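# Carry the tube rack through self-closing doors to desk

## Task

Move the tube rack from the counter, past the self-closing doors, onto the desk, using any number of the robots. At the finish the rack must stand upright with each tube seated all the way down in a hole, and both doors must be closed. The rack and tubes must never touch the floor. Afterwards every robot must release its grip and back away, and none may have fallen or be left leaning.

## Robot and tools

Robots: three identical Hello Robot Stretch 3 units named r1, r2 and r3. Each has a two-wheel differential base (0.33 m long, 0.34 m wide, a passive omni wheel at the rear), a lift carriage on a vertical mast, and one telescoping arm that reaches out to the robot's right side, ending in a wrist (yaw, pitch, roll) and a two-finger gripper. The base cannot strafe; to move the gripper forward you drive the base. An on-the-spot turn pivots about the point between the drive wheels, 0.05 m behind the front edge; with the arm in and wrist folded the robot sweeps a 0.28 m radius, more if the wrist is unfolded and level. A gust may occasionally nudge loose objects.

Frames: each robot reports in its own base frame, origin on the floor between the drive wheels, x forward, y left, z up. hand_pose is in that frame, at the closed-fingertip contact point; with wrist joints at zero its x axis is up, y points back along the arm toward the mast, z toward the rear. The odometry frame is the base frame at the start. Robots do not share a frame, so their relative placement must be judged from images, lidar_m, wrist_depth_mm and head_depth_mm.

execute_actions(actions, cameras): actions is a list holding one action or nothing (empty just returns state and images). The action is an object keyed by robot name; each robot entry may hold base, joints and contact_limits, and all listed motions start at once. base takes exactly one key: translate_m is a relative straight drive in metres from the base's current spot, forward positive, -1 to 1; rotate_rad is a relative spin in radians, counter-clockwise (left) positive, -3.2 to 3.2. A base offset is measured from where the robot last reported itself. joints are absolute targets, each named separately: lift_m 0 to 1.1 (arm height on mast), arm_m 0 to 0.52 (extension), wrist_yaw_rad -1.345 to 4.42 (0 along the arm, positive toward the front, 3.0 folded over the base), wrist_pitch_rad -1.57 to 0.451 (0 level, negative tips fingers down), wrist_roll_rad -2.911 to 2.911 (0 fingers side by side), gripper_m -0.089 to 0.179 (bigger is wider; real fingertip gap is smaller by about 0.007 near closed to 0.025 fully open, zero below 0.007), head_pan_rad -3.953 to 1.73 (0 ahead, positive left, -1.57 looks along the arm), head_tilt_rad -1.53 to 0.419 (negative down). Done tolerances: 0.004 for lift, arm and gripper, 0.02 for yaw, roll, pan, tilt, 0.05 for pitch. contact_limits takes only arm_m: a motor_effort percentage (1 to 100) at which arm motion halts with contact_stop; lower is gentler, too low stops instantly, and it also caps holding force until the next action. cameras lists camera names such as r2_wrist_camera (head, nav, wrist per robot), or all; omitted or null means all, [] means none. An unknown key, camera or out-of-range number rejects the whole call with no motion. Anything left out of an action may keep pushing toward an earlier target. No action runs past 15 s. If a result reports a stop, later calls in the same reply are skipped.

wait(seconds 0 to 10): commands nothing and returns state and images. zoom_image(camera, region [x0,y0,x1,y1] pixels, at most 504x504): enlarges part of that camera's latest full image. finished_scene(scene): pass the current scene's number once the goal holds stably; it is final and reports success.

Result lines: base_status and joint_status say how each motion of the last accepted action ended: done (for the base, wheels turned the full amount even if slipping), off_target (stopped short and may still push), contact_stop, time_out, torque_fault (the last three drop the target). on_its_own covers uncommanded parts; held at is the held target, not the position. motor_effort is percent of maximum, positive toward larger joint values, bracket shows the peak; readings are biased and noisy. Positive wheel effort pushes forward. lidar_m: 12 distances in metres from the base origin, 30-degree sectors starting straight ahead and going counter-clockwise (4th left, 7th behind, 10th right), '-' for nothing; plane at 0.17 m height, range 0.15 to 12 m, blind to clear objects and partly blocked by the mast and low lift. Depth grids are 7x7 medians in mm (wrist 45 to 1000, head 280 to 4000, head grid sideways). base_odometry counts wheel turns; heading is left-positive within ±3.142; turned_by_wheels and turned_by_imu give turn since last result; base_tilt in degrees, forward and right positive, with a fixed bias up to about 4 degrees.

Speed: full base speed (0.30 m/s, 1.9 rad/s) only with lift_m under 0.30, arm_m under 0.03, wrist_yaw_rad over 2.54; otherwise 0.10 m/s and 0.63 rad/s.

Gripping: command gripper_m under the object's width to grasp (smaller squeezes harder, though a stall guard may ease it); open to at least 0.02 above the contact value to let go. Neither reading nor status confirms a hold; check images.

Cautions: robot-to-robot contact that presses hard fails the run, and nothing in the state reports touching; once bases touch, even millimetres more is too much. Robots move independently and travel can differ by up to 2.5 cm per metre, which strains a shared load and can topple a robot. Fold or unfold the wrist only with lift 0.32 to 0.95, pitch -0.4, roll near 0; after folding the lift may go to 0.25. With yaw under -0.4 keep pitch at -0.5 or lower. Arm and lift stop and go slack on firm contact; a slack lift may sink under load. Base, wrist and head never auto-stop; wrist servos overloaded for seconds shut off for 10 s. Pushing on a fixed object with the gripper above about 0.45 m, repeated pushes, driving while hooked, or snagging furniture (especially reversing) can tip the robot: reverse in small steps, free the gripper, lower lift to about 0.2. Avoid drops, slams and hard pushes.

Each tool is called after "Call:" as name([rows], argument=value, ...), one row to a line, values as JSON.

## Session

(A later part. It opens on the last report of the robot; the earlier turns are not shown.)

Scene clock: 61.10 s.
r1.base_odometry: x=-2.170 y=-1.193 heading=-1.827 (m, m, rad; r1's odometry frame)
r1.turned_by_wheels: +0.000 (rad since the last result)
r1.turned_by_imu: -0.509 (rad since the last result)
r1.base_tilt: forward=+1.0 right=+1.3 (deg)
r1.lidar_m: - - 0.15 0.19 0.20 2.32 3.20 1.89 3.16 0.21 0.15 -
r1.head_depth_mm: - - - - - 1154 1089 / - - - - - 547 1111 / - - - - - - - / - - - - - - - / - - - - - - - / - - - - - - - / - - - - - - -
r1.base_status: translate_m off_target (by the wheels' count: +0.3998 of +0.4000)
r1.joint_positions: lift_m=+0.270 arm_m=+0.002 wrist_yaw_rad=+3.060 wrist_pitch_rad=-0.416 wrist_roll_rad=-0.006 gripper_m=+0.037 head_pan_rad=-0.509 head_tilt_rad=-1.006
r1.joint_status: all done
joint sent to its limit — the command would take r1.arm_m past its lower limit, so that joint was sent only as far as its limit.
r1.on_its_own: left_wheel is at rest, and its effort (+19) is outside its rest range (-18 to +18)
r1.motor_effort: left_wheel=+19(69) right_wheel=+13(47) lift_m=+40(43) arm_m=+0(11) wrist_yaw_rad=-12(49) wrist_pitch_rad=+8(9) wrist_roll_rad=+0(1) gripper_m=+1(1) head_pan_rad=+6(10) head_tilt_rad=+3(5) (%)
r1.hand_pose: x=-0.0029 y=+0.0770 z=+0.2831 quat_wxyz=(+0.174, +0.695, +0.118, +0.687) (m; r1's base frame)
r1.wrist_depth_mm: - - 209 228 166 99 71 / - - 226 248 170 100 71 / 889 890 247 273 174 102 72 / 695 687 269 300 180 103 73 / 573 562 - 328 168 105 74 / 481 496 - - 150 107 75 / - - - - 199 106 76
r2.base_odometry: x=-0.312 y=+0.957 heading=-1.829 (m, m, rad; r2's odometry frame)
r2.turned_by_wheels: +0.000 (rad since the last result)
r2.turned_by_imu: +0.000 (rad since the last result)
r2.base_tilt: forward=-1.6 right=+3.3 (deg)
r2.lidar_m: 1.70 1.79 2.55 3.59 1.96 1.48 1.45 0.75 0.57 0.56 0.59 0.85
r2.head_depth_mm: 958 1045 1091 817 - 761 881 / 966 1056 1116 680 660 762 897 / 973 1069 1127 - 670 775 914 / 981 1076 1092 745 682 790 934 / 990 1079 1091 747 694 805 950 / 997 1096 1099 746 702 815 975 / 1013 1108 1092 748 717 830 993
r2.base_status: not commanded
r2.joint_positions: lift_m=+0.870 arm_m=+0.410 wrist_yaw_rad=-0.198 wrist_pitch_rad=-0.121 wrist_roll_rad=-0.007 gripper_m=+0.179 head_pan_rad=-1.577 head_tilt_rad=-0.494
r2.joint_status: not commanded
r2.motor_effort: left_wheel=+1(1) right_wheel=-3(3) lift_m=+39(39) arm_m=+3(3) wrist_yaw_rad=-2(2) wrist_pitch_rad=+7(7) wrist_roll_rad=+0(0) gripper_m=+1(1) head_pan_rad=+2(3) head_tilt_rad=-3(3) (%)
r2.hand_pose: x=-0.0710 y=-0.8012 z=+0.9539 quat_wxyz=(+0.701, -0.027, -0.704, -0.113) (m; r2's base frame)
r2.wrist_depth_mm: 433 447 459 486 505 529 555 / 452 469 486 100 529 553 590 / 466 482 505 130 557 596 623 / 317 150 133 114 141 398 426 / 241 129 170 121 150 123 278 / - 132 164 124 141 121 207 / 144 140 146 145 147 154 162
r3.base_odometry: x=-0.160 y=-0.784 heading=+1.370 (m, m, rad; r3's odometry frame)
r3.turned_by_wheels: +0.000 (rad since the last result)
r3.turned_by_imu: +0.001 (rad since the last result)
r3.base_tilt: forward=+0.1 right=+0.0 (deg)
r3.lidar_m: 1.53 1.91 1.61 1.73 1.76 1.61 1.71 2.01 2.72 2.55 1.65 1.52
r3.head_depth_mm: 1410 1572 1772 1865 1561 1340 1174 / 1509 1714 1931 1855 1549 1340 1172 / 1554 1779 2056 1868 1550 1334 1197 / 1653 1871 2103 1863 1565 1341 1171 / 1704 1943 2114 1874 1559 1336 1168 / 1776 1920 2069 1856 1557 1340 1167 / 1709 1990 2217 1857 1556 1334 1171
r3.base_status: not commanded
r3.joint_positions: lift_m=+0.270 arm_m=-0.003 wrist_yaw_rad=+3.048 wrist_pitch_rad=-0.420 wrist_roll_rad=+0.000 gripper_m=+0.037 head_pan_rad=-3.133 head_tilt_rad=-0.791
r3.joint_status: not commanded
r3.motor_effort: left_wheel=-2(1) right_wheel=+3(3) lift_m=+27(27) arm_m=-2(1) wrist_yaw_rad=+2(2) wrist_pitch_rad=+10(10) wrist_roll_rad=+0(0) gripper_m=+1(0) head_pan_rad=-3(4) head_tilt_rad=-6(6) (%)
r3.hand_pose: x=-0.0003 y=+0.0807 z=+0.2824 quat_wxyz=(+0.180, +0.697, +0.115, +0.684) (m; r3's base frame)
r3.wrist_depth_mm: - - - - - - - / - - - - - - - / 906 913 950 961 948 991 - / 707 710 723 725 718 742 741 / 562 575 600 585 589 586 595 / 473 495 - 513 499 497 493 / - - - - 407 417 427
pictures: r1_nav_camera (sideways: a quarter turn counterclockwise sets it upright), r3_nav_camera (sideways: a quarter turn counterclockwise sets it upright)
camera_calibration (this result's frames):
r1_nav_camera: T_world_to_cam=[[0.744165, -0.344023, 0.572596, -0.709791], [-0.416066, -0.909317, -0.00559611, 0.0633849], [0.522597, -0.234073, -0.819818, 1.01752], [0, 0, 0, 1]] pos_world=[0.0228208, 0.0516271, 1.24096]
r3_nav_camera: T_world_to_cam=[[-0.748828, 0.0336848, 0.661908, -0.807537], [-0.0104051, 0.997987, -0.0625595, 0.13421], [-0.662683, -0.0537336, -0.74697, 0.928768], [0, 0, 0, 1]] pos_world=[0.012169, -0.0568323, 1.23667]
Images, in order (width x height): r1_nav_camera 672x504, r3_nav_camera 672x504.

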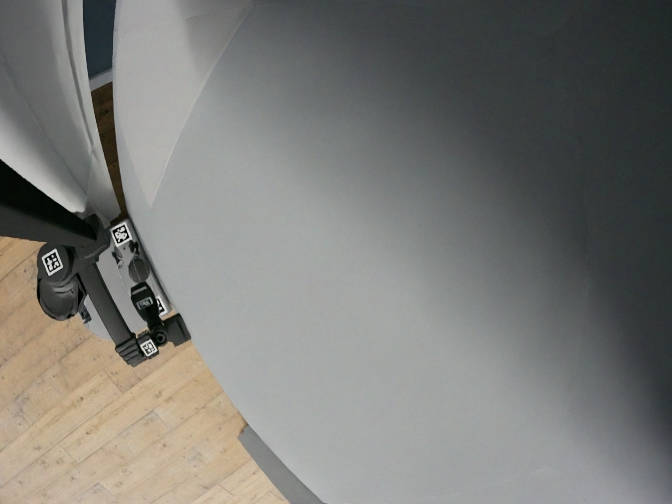

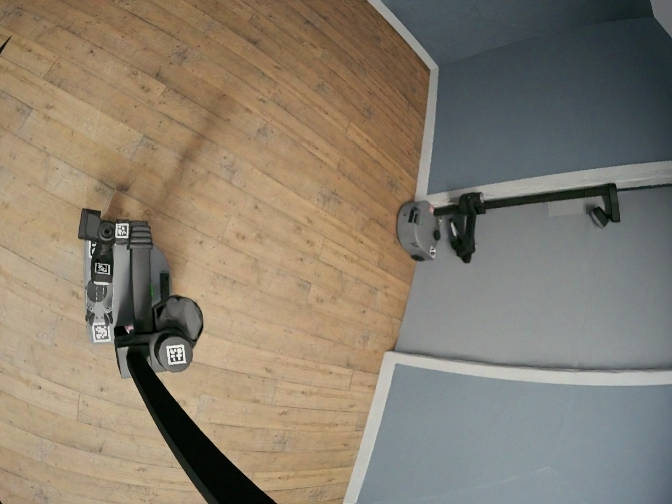

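Call:
execute_actions([
  {"r2":{"joints":{"gripper_m":0.09}},"r1":{"base":{"translate_m":0.3},"joints":{"lift_m":0.31}}},
])

Scene clock: 66.33 s.
r1.base_odometry: x=-2.246 y=-1.483 heading=-1.827 (m, m, rad; r1's odometry frame)
r1.turned_by_wheels: +0.000 (rad since the last result)
r1.turned_by_imu: -0.315 (rad since the last result)
r1.base_tilt: forward=+0.9 right=+1.4 (deg)
r1.lidar_m: - - 0.15 0.20 0.55 0.33 2.99 3.42 2.06 0.21 0.15 -
r1.head_depth_mm: - - - - - 1154 1080 / - - - - - 550 1104 / - - - - - - - / - - - - - - 508 / - - - - - - - / - - - - - - - / - - - - - - -
r1.base_status: translate_m off_target (by the wheels' count: +0.2999 of +0.3000)
r1.joint_positions: lift_m=+0.310 arm_m=+0.002 wrist_yaw_rad=+3.060 wrist_pitch_rad=-0.416 wrist_roll_rad=-0.006 gripper_m=+0.037 head_pan_rad=-0.509 head_tilt_rad=-1.007
r1.joint_status: all done
r1.on_its_own: wrist_yaw_rad is at rest, and its effort (-13) is outside its rest range (-12 to +12)
r1.motor_effort: left_wheel=+18(46) right_wheel=+11(16) lift_m=+44(54) arm_m=+0(1) wrist_yaw_rad=-13(12) wrist_pitch_rad=+8(8) wrist_roll_rad=-1(1) gripper_m=+0(0) head_pan_rad=+5(5) head_tilt_rad=+4(3) (%)
r1.hand_pose: x=-0.0030 y=+0.0769 z=+0.3230 quat_wxyz=(+0.174, +0.695, +0.118, +0.687) (m; r1's base frame)
r1.wrist_depth_mm: 608 - 771 844 166 99 71 / 643 690 839 916 170 100 71 / 683 739 874 900 174 102 72 / 585 757 750 757 180 104 73 / 519 622 - 624 168 105 74 / 440 529 - 533 149 107 75 / 388 - - - 221 106 76
r2.base_odometry: x=-0.312 y=+0.957 heading=-1.829 (m, m, rad; r2's odometry frame)
r2.turned_by_wheels: +0.000 (rad since the last result)
r2.turned_by_imu: +0.000 (rad since the last result)
r2.base_tilt: forward=-1.7 right=+3.3 (deg)
r2.lidar_m: 1.70 1.79 2.55 3.58 1.97 1.48 1.45 0.74 0.57 0.56 0.59 0.85
r2.head_depth_mm: 958 1045 1085 819 - 761 883 / 963 1054 1104 664 663 762 898 / 972 1064 1130 - 673 774 910 / 992 1077 1093 744 682 784 934 / 991 1084 1096 746 697 806 950 / 1000 1097 1103 745 703 819 970 / 1016 1107 1096 746 714 836 998
r2.base_status: not commanded
r2.joint_positions: lift_m=+0.870 arm_m=+0.410 wrist_yaw_rad=-0.199 wrist_pitch_rad=-0.121 wrist_roll_rad=-0.007 gripper_m=+0.101 head_pan_rad=-1.577 head_tilt_rad=-0.494
r2.joint_status: gripper_m off_target (ended at +0.101, target +0.090)
r2.on_its_own: gripper_m is held at +0.100, not at your +0.090, by its stall guard, which is not easing now
r2.motor_effort: left_wheel=+1(1) right_wheel=-2(3) lift_m=+39(39) arm_m=+3(3) wrist_yaw_rad=-2(2) wrist_pitch_rad=+7(7) wrist_roll_rad=+0(0) gripper_m=-21(100) head_pan_rad=+3(3) head_tilt_rad=-3(4) (%)
r2.hand_pose: x=-0.0711 y=-0.8012 z=+0.9539 quat_wxyz=(+0.701, -0.027, -0.704, -0.113) (m; r2's base frame)
r2.wrist_depth_mm: 434 446 460 482 501 529 561 / 451 470 490 113 531 557 582 / 469 489 503 122 560 594 620 / 320 280 165 128 144 404 425 / 228 138 179 154 160 269 277 / - 141 171 145 148 - 206 / 144 143 147 149 149 157 165
r3.base_odometry: x=-0.160 y=-0.784 heading=+1.370 (m, m, rad; r3's odometry frame)
r3.turned_by_wheels: +0.000 (rad since the last result)
r3.turned_by_imu: +0.001 (rad since the last result)
r3.base_tilt: forward=+0.1 right=+0.1 (deg)
r3.lidar_m: 1.53 1.90 1.62 1.73 1.76 1.61 1.72 2.00 2.71 2.56 1.66 1.52
r3.head_depth_mm: 1417 1582 1780 1858 1561 1333 1168 / 1552 1726 1943 1846 1554 1335 1170 / 1686 1909 2125 1861 1552 1338 1190 / 1819 2037 2208 1846 1557 1341 1179 / 1992 2286 2204 1861 1556 1343 1179 / 2880 2690 2208 1854 1556 1331 1164 / 1748 1973 2240 1852 1550 1333 1177
r3.base_status: not commanded
r3.joint_positions: lift_m=+0.270 arm_m=-0.003 wrist_yaw_rad=+3.048 wrist_pitch_rad=-0.420 wrist_roll_rad=+0.000 gripper_m=+0.037 head_pan_rad=-3.133 head_tilt_rad=-0.791
r3.joint_status: not commanded
r3.motor_effort: left_wheel=-2(1) right_wheel=+3(3) lift_m=+28(27) arm_m=-2(1) wrist_yaw_rad=+2(2) wrist_pitch_rad=+11(10) wrist_roll_rad=+1(1) gripper_m=+0(0) head_pan_rad=-3(3) head_tilt_rad=-5(5) (%)
r3.hand_pose: x=-0.0003 y=+0.0807 z=+0.2824 quat_wxyz=(+0.180, +0.697, +0.115, +0.684) (m; r3's base frame)
r3.wrist_depth_mm: - - - - - - - / - - - - - - - / 910 922 949 952 992 994 - / 687 699 715 724 732 731 762 / 565 565 595 574 587 598 593 / 473 488 - 517 497 495 500 / - - - - 409 423 421
pictures: r1_head_camera (sideways: a quarter turn clockwise sets it upright), r1_nav_camera (sideways: a quarter turn counterclockwise sets it upright), r1_wrist_camera, r2_head_camera (sideways: a quarter turn clockwise sets it upright), r2_nav_camera (sideways: a quarter turn counterclockwise sets it upright), r2_wrist_camera, r3_head_camera (sideways: a quarter turn clockwise sets it upright), r3_nav_camera (sideways: a quarter turn counterclockwise sets it upright), r3_wrist_camera
camera_calibration (this result's frames):
r1_head_camera: T_world_to_cam=[[-0.732409, 0.406514, -0.54619, 0.734824], [0.467105, 0.883647, 0.0313134, -0.0343404], [0.495368, -0.232194, -0.837076, 1.04212], [0, 0, 0, 1]] pos_world=[0.0379984, -0.0263974, 1.27476]
r1_nav_camera: T_world_to_cam=[[0.744454, -0.343776, 0.572369, -0.709498], [-0.415671, -0.909498, -0.00561831, 0.0634114], [0.5225, -0.233735, -0.819977, 1.01773], [0, 0, 0, 1]] pos_world=[0.0227836, 0.0516426, 1.24096]
r1_wrist_camera: T_world_to_cam=[[0.993164, -0.116268, -0.0103207, 0.0126276], [-0.0739004, -0.557882, -0.826624, 0.341537], [0.0903524, 0.821736, -0.56266, 0.283244], [0, 0, 0, 1]] pos_world=[-0.0128933, -0.040746, 0.441823]
r2_head_camera: T_world_to_cam=[[-0.0133793, 0.506748, -0.86199, 1.14011], [0.999858, 0.0156386, -0.00632557, 0.00324116], [0.0102748, -0.861952, -0.506885, 0.613742], [0, 0, 0, 1]] pos_world=[0.00570712, -0.0487841, 1.29388]
r2_nav_camera: T_world_to_cam=[[-0.0315254, -0.45115, 0.891891, -1.12065], [-0.999127, 0.0387046, -0.0157377, 0.0800824], [-0.0274202, -0.891608, -0.451976, 0.546241], [0, 0, 0, 1]] pos_world=[0.0596616, -0.0216482, 1.24765]
r2_wrist_camera: T_world_to_cam=[[-0.973394, 0.221569, 0.0583997, 0.0460858], [0.0137509, 0.310896, -0.950345, 1.1839], [-0.228723, -0.924257, -0.305671, -0.300813], [0, 0, 0, 1]] pos_world=[-0.0402228, -0.656309, 1.03047]
r3_head_camera: T_world_to_cam=[[0.716708, -0.0299719, -0.696729, 0.925575], [-0.0454115, -0.998961, -0.00374035, -0.000819167], [-0.695893, 0.0343202, -0.717325, 0.894122], [0, 0, 0, 1]] pos_world=[-0.0411907, -0.00376356, 1.28625]
r3_nav_camera: T_world_to_cam=[[-0.748828, 0.0336847, 0.661908, -0.807537], [-0.0104054, 0.997987, -0.0625595, 0.13421], [-0.662683, -0.0537337, -0.74697, 0.928768], [0, 0, 0, 1]] pos_world=[0.012169, -0.0568323, 1.23667]
r3_wrist_camera: T_world_to_cam=[[0.993571, -0.112013, 0.0164064, 0.00364195], [-0.0480616, -0.548573, -0.83472, 0.314946], [0.1025, 0.828566, -0.55043, 0.256135], [0, 0, 0, 1]] pos_world=[-0.0147355, -0.0390458, 0.403817]
Images, in order (width x height): r1_head_camera 896x504, r1_nav_camera 672x504, r1_wrist_camera 644x364, r2_head_camera 896x504, r2_nav_camera 672x504, r2_wrist_camera 644x364, r3_head_camera 896x504, r3_nav_camera 672x504, r3_wrist_camera 644x364.

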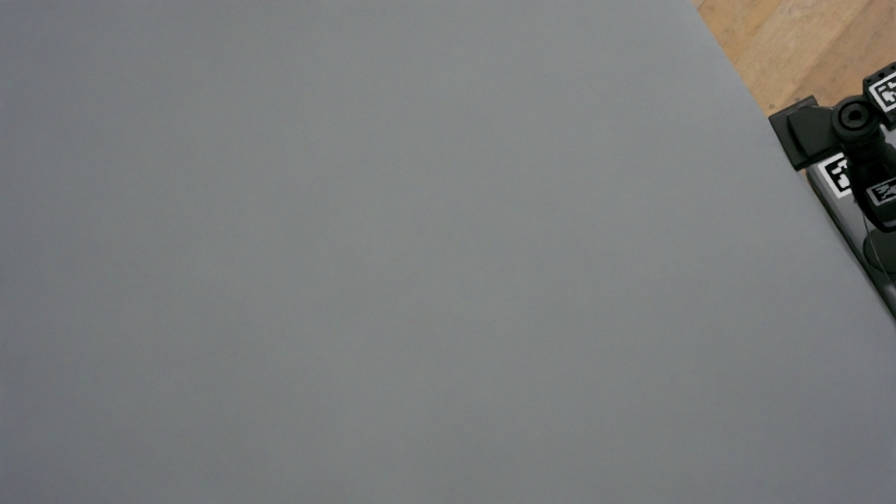

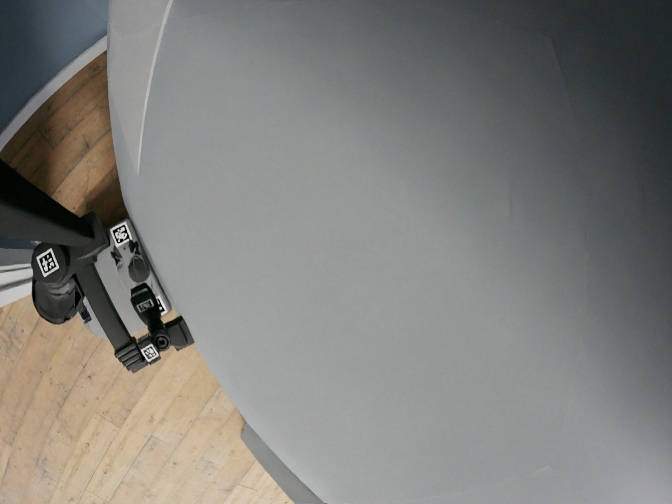

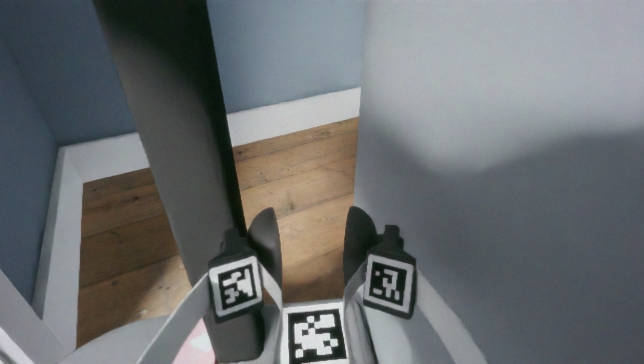

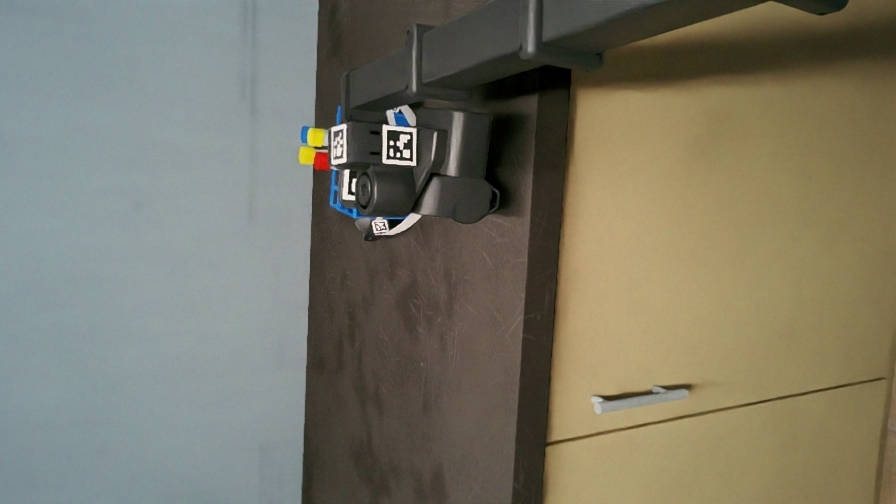

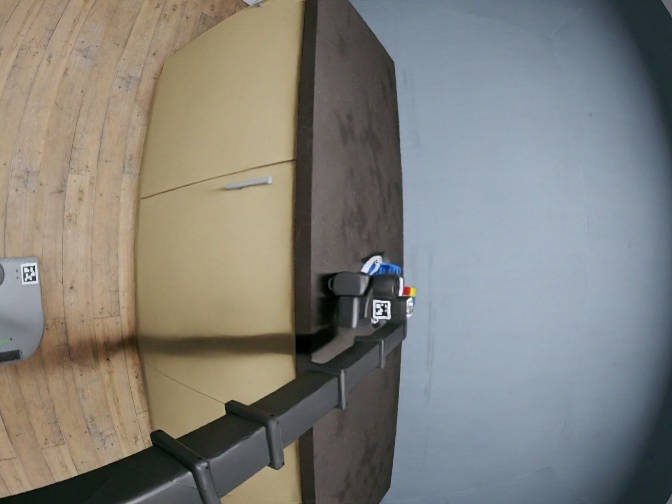

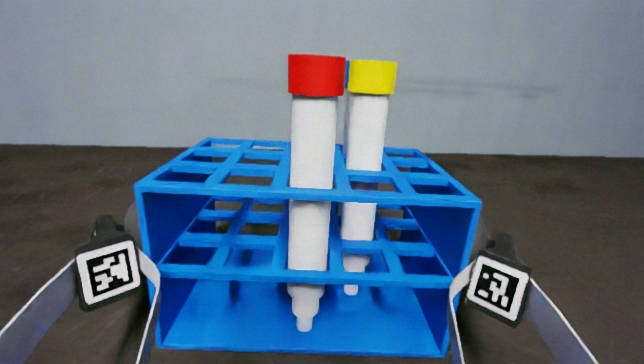

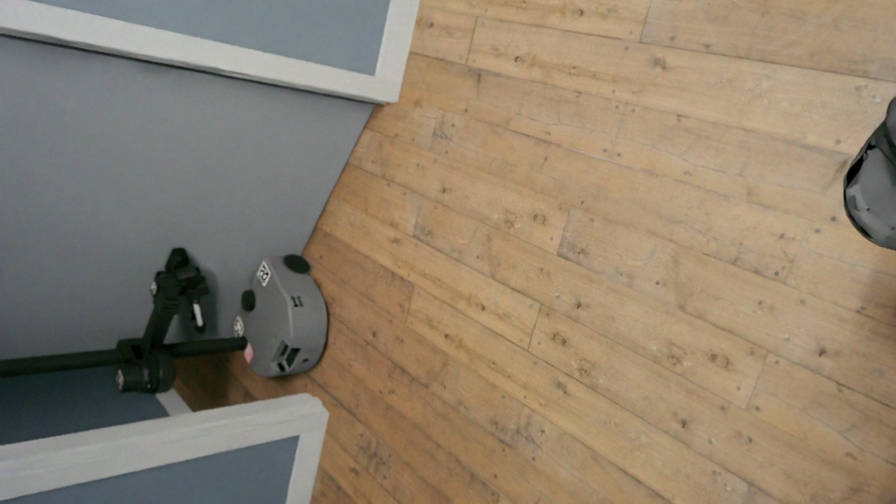

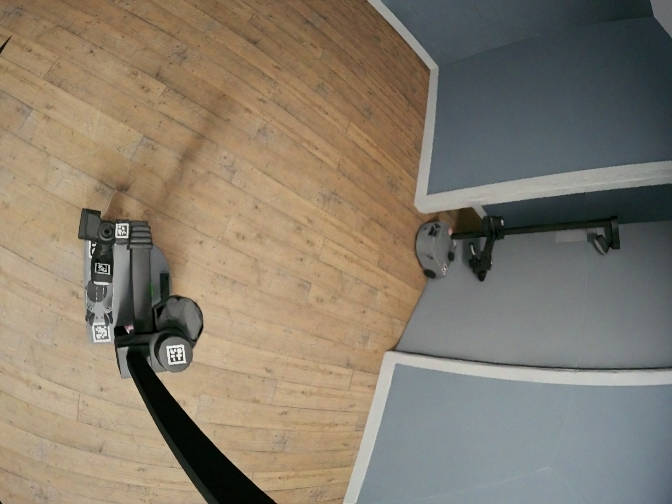

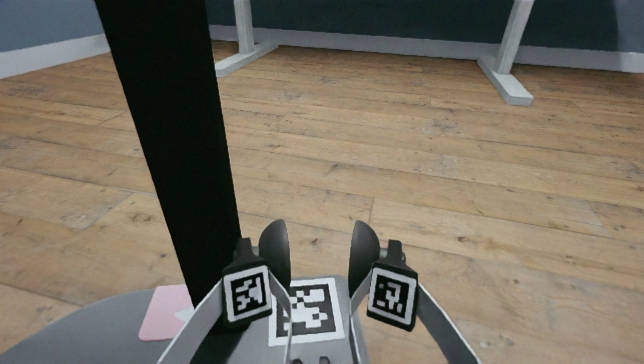

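Opening. Continue.

Call:
execute_actions([
  {"r2":{"joints":{"lift_m":0.93}},"r1":{"base":{"translate_m":0.5}}},
], cameras=["r2_wrist_camera"])

Call:
execute_actions([
  {"r2":{"joints":{"arm_m":0,"head_pan_rad":0.0,"head_tilt_rad":-0.7}},"r1":{"base":{"translate_m":0.4}}},
], cameras=["r2_wrist_camera","r2_nav_camera","r1_nav_camera","r3_head_camera"])

Scene clock: 72.97 s.
r1.base_odometry: x=-2.372 y=-1.966 heading=-1.827 (m, m, rad; r1's odometry frame)
r1.turned_by_wheels: +0.000 (rad since the last result)
r1.turned_by_imu: -0.554 (rad since the last result)
r1.base_tilt: forward=+0.9 right=+1.3 (deg)
r1.lidar_m: - - 0.15 0.20 1.06 1.05 0.73 0.81 2.32 0.21 0.15 -
r1.head_depth_mm: - - - - - 1160 1088 / - - - - - 550 1099 / - - - - - - - / - - - - - - 506 / - - - - - - - / - - - - - - - / - - - - - - -
r1.base_status: translate_m off_target (by the wheels' count: +0.4999 of +0.5000)
r1.joint_positions: lift_m=+0.310 arm_m=+0.002 wrist_yaw_rad=+3.060 wrist_pitch_rad=-0.416 wrist_roll_rad=-0.006 gripper_m=+0.037 head_pan_rad=-0.509 head_tilt_rad=-1.007
r1.joint_status: not commanded
r1.motor_effort: left_wheel=+12(40) right_wheel=+12(14) lift_m=+44(44) arm_m=-1(1) wrist_yaw_rad=-11(12) wrist_pitch_rad=+8(8) wrist_roll_rad=-1(0) gripper_m=+0(1) head_pan_rad=+5(5) head_tilt_rad=+4(4) (%)
r1.hand_pose: x=-0.0029 y=+0.0769 z=+0.3230 quat_wxyz=(+0.174, +0.695, +0.118, +0.687) (m; r1's base frame)
r1.wrist_depth_mm: 836 - - - 166 99 71 / 858 - - - 170 100 71 / 873 983 956 926 175 102 72 / 745 756 750 721 180 104 73 / 621 623 - 615 168 105 74 / 535 527 - 522 149 107 75 / 459 - - - 222 106 76
r2.base_odometry: x=-0.312 y=+0.957 heading=-1.829 (m, m, rad; r2's odometry frame)
r2.turned_by_wheels: +0.000 (rad since the last result)
r2.turned_by_imu: -0.001 (rad since the last result)
r2.base_tilt: forward=-1.6 right=+3.3 (deg)
r2.lidar_m: 1.70 1.79 2.56 3.59 1.96 1.48 1.45 0.75 0.57 0.56 0.59 0.85
r2.head_depth_mm: 954 1051 1116 - 653 747 875 / 965 1053 - 711 663 758 893 / 975 1070 - 710 672 777 913 / 980 1068 1091 743 684 789 937 / 991 1091 1094 746 692 804 951 / 998 1100 1100 745 701 817 973 / 1008 1107 1104 746 719 832 999
r2.base_status: not commanded
r2.joint_positions: lift_m=+0.930 arm_m=+0.410 wrist_yaw_rad=-0.199 wrist_pitch_rad=-0.127 wrist_roll_rad=-0.007 gripper_m=+0.101 head_pan_rad=-1.577 head_tilt_rad=-0.494
r2.joint_status: all done
r2.on_its_own: gripper_m is held at +0.100, not at your +0.090, by its stall guard, which is not easing now
r2.motor_effort: left_wheel=+1(1) right_wheel=-3(3) lift_m=+49(53) arm_m=+3(3) wrist_yaw_rad=-2(2) wrist_pitch_rad=+9(9) wrist_roll_rad=+0(0) gripper_m=-21(22) head_pan_rad=+3(3) head_tilt_rad=-3(4) (%)
r2.hand_pose: x=-0.0710 y=-0.8009 z=+1.0122 quat_wxyz=(+0.700, -0.025, -0.704, -0.115) (m; r2's base frame)
r2.wrist_depth_mm: 427 443 469 481 499 525 552 / 447 467 491 117 528 554 588 / 473 486 511 127 560 595 623 / 480 441 161 129 145 608 644 / 337 139 179 155 162 396 409 / - 141 172 145 147 - 306 / 214 209 153 155 152 232 245
r3.base_odometry: x=-0.160 y=-0.784 heading=+1.370 (m, m, rad; r3's odometry frame)
r3.turned_by_wheels: +0.000 (rad since the last result)
r3.turned_by_imu: +0.002 (rad since the last result)
r3.base_tilt: forward=+0.1 right=+0.0 (deg)
r3.lidar_m: 1.53 1.91 1.61 1.73 1.76 1.61 1.77 2.00 2.72 2.55 1.66 1.52
r3.head_depth_mm: 1414 1579 1780 1845 1563 1336 1179 / 1693 1843 2012 1849 1552 1335 1167 / 2133 2244 2309 1865 1551 1347 1185 / 3784 3046 2329 1852 1552 1342 1173 / 3611 3064 2299 1863 1554 1333 1176 / 2915 2931 2233 1869 1572 1341 1172 / 1751 1963 2222 1852 1567 1343 1169
r3.base_status: not commanded
r3.joint_positions: lift_m=+0.270 arm_m=-0.003 wrist_yaw_rad=+3.048 wrist_pitch_rad=-0.420 wrist_roll_rad=+0.000 gripper_m=+0.037 head_pan_rad=-3.133 head_tilt_rad=-0.791
r3.joint_status: not commanded
r3.motor_effort: left_wheel=-1(1) right_wheel=+3(4) lift_m=+28(27) arm_m=-1(1) wrist_yaw_rad=+1(2) wrist_pitch_rad=+10(10) wrist_roll_rad=+1(0) gripper_m=+0(0) head_pan_rad=-3(4) head_tilt_rad=-6(6) (%)
r3.hand_pose: x=-0.0003 y=+0.0807 z=+0.2824 quat_wxyz=(+0.180, +0.697, +0.115, +0.684) (m; r3's base frame)
r3.wrist_depth_mm: - - - - - - - / - - - - - - - / 915 909 951 945 984 991 - / 699 700 717 731 730 730 746 / 563 569 605 580 592 590 593 / 470 489 - 514 491 490 502 / - - - - 410 423 424
pictures: r2_wrist_camera
camera_calibration (this result's frames):
r2_wrist_camera: T_world_to_cam=[[-0.973459, 0.221246, 0.05854, 0.0422695], [0.0147898, 0.316071, -0.94862, 1.24168], [-0.228382, -0.922578, -0.310954, -0.275982], [0, 0, 0, 1]] pos_world=[-0.0402457, -0.656425, 1.08959]
Images, in order (width x height): r2_wrist_camera 644x364.

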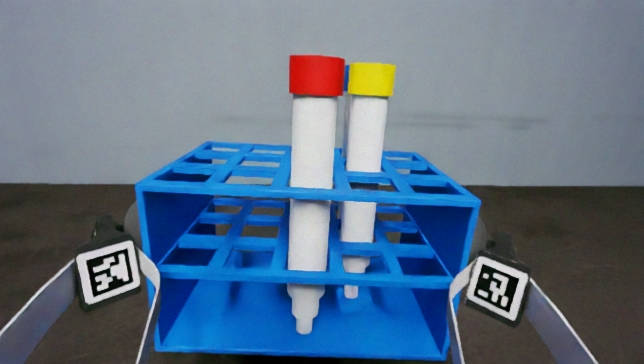

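Scene clock: 78.07 s.
r1.base_odometry: x=-2.474 y=-2.353 heading=-1.827 (m, m, rad; r1's odometry frame)
r1.turned_by_wheels: +0.000 (rad since the last result)
r1.turned_by_imu: -0.471 (rad since the last result)
r1.base_tilt: forward=+0.9 right=+1.3 (deg)
r1.lidar_m: - - 0.15 0.20 1.67 1.35 1.35 1.03 3.90 0.21 0.15 -
r1.head_depth_mm: - - - - - 1154 1092 / - - - - - 550 1106 / - - - - - - - / - - - - - - 509 / - - - - - - - / - - - - - - - / - - - - - - -
r1.base_status: done
r1.joint_positions: lift_m=+0.310 arm_m=+0.002 wrist_yaw_rad=+3.060 wrist_pitch_rad=-0.416 wrist_roll_rad=-0.006 gripper_m=+0.037 head_pan_rad=-0.509 head_tilt_rad=-1.007
r1.joint_status: not commanded
r1.motor_effort: left_wheel=+5(35) right_wheel=+12(13) lift_m=+44(44) arm_m=-1(1) wrist_yaw_rad=-11(12) wrist_pitch_rad=+8(8) wrist_roll_rad=+0(0) gripper_m=+0(0) head_pan_rad=+4(4) head_tilt_rad=+4(4) (%)
r1.hand_pose: x=-0.0028 y=+0.0769 z=+0.3230 quat_wxyz=(+0.174, +0.695, +0.118, +0.687) (m; r1's base frame)
r1.wrist_depth_mm: - - - - 165 99 70 / - - - - 170 100 71 / 963 975 976 924 175 102 72 / 758 753 768 719 180 104 73 / 622 626 - 630 167 105 74 / 531 524 - 530 149 107 75 / 457 - - - 222 106 76
r2.base_odometry: x=-0.312 y=+0.957 heading=-1.829 (m, m, rad; r2's odometry frame)
r2.turned_by_wheels: +0.000 (rad since the last result)
r2.turned_by_imu: +0.000 (rad since the last result)
r2.base_tilt: forward=-1.6 right=+3.2 (deg)
r2.lidar_m: 1.70 1.79 2.54 3.57 1.96 1.49 1.45 0.74 0.57 0.56 0.59 0.85
r2.head_depth_mm: 1437 1601 1849 1878 1565 1342 1169 / 1440 1636 1871 1918 1551 1333 1167 / 1450 1642 1907 1907 1566 1336 1165 / 1458 1654 1901 1896 1573 1335 1163 / 1480 1692 1927 1902 1570 1343 1167 / 1491 1673 1949 1902 1573 1345 1172 / 1513 1712 1986 1894 1584 1338 1172
r2.base_status: not commanded
r2.joint_positions: lift_m=+0.930 arm_m=+0.003 wrist_yaw_rad=-0.199 wrist_pitch_rad=-0.128 wrist_roll_rad=-0.007 gripper_m=+0.101 head_pan_rad=-0.007 head_tilt_rad=-0.691
r2.joint_status: all done
joint sent to its limit — the command would take r2.arm_m past its lower limit, so that joint was sent only as far as its limit.
r2.on_its_own: gripper_m is held at +0.100, not at your +0.090, by its stall guard, which is not easing now
r2.motor_effort: left_wheel=+1(1) right_wheel=-3(2) lift_m=+49(49) arm_m=-4(4) wrist_yaw_rad=-2(2) wrist_pitch_rad=+9(9) wrist_roll_rad=+0(0) gripper_m=-21(21) head_pan_rad=+3(38) head_tilt_rad=-4(22) (%)
r2.hand_pose: x=-0.0710 y=-0.3943 z=+1.0121 quat_wxyz=(+0.700, -0.025, -0.704, -0.115) (m; r2's base frame)
r2.wrist_depth_mm: 770 788 824 852 882 933 961 / 808 827 869 118 935 989 - / 767 830 891 127 961 - - / 469 451 160 129 144 594 631 / 341 139 178 154 162 400 412 / - 141 173 145 148 - 444 / 352 357 153 155 152 449 485
r3.base_odometry: x=-0.160 y=-0.784 heading=+1.370 (m, m, rad; r3's odometry frame)
r3.turned_by_wheels: +0.000 (rad since the last result)
r3.turned_by_imu: +0.001 (rad since the last result)
r3.base_tilt: forward=+0.1 right=+0.0 (deg)
r3.lidar_m: 1.53 1.90 1.61 1.73 1.76 1.61 1.98 2.00 2.71 2.55 1.65 1.52
r3.head_depth_mm: 1432 1579 1784 1835 1535 1336 1169 / 3562 2373 2095 1881 1549 1341 1166 / 3707 3039 2301 1873 1554 1333 1189 / 3830 3052 2299 1863 1564 1341 1179 / 3559 3073 2305 1860 1566 1335 1182 / 2909 2952 2233 1869 1560 1336 1170 / 1750 1989 2203 1858 1550 1336 1171
r3.base_status: not commanded
r3.joint_positions: lift_m=+0.270 arm_m=-0.003 wrist_yaw_rad=+3.048 wrist_pitch_rad=-0.420 wrist_roll_rad=+0.000 gripper_m=+0.037 head_pan_rad=-3.133 head_tilt_rad=-0.791
r3.joint_status: not commanded
r3.motor_effort: left_wheel=-2(1) right_wheel=+3(3) lift_m=+28(27) arm_m=-1(1) wrist_yaw_rad=+2(2) wrist_pitch_rad=+10(10) wrist_roll_rad=+0(0) gripper_m=+0(0) head_pan_rad=-3(3) head_tilt_rad=-6(6) (%)
r3.hand_pose: x=-0.0003 y=+0.0807 z=+0.2824 quat_wxyz=(+0.180, +0.697, +0.115, +0.684) (m; r3's base frame)
r3.wrist_depth_mm: - - - - - - - / - - - - - - - / 900 904 914 956 963 989 - / 705 708 704 719 732 743 750 / 570 568 603 583 580 583 597 / 476 494 - 513 502 492 502 / - - - - 409 423 426
pictures: r1_nav_camera (sideways: a quarter turn counterclockwise sets it upright), r2_nav_camera (sideways: a quarter turn counterclockwise sets it upright), r2_wrist_camera, r3_head_camera (sideways: a quarter turn clockwise sets it upright)
camera_calibration (this result's frames):
r1_nav_camera: T_world_to_cam=[[0.744517, -0.343684, 0.572343, -0.709463], [-0.415548, -0.909554, -0.00562092, 0.063414], [0.522509, -0.233651, -0.819995, 1.01775], [0, 0, 0, 1]] pos_world=[0.0227748, 0.0516458, 1.24096]
r2_nav_camera: T_world_to_cam=[[0.617193, -0.0331144, 0.786114, -0.986681], [-0.0420544, -0.999074, -0.00906741, 0.0655571], [0.785687, -0.0274632, -0.618014, 0.757306], [0, 0, 0, 1]] pos_world=[0.0167246, 0.0536212, 1.24426]
r2_wrist_camera: T_world_to_cam=[[-0.97343, 0.221371, 0.0585572, -0.0476832], [0.0149706, 0.316703, -0.948407, 1.11304], [-0.228495, -0.922331, -0.311602, 0.0998428], [0, 0, 0, 1]] pos_world=[-0.0402656, -0.24986, 1.08952]
r3_head_camera: T_world_to_cam=[[0.716708, -0.0299719, -0.696729, 0.925575], [-0.0454115, -0.998961, -0.00374035, -0.000819172], [-0.695893, 0.0343202, -0.717325, 0.894122], [0, 0, 0, 1]] pos_world=[-0.0411907, -0.00376356, 1.28625]
Images, in order (width x height): r1_nav_camera 672x504, r2_nav_camera 672x504, r2_wrist_camera 644x364, r3_head_camera 896x504.

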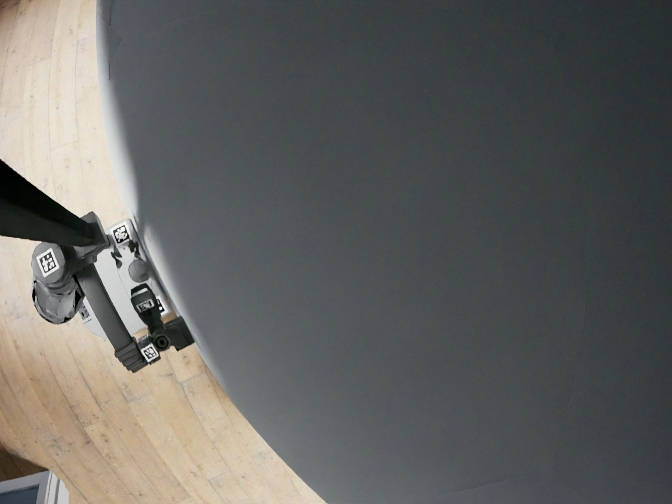

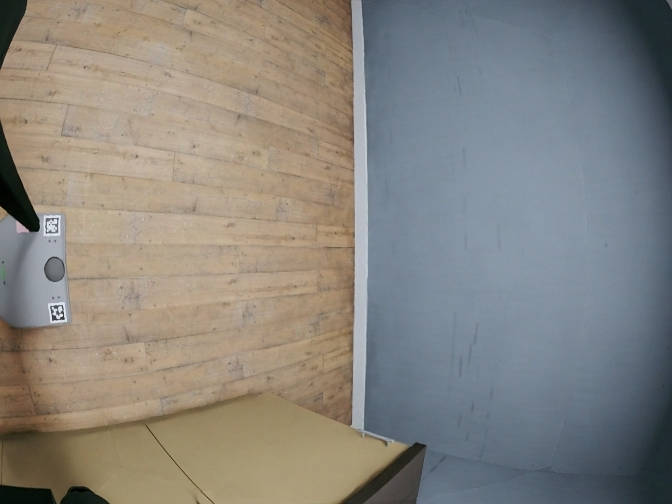

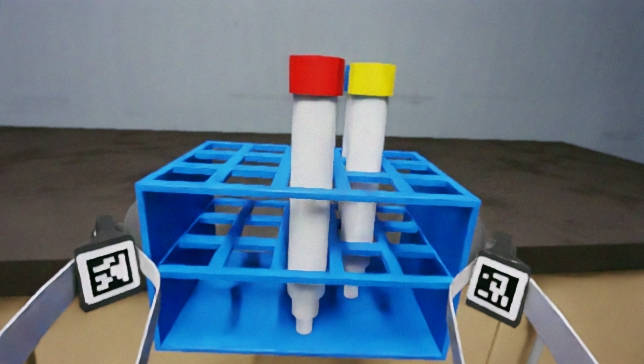

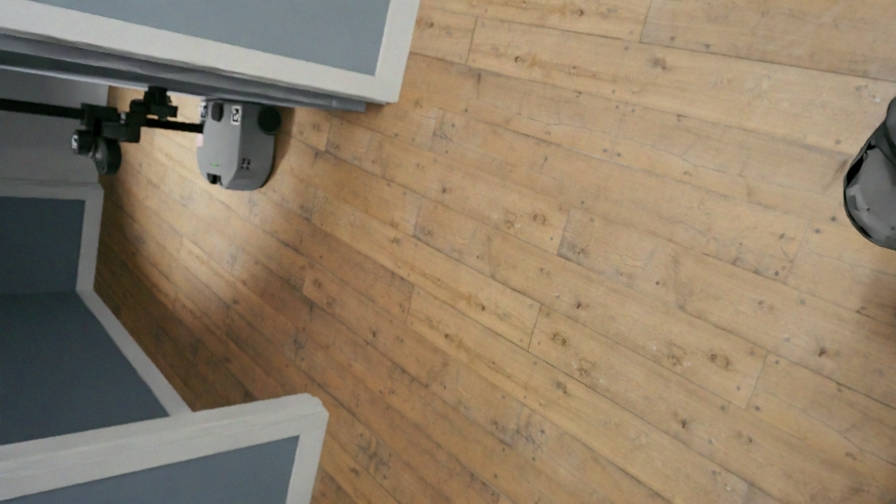

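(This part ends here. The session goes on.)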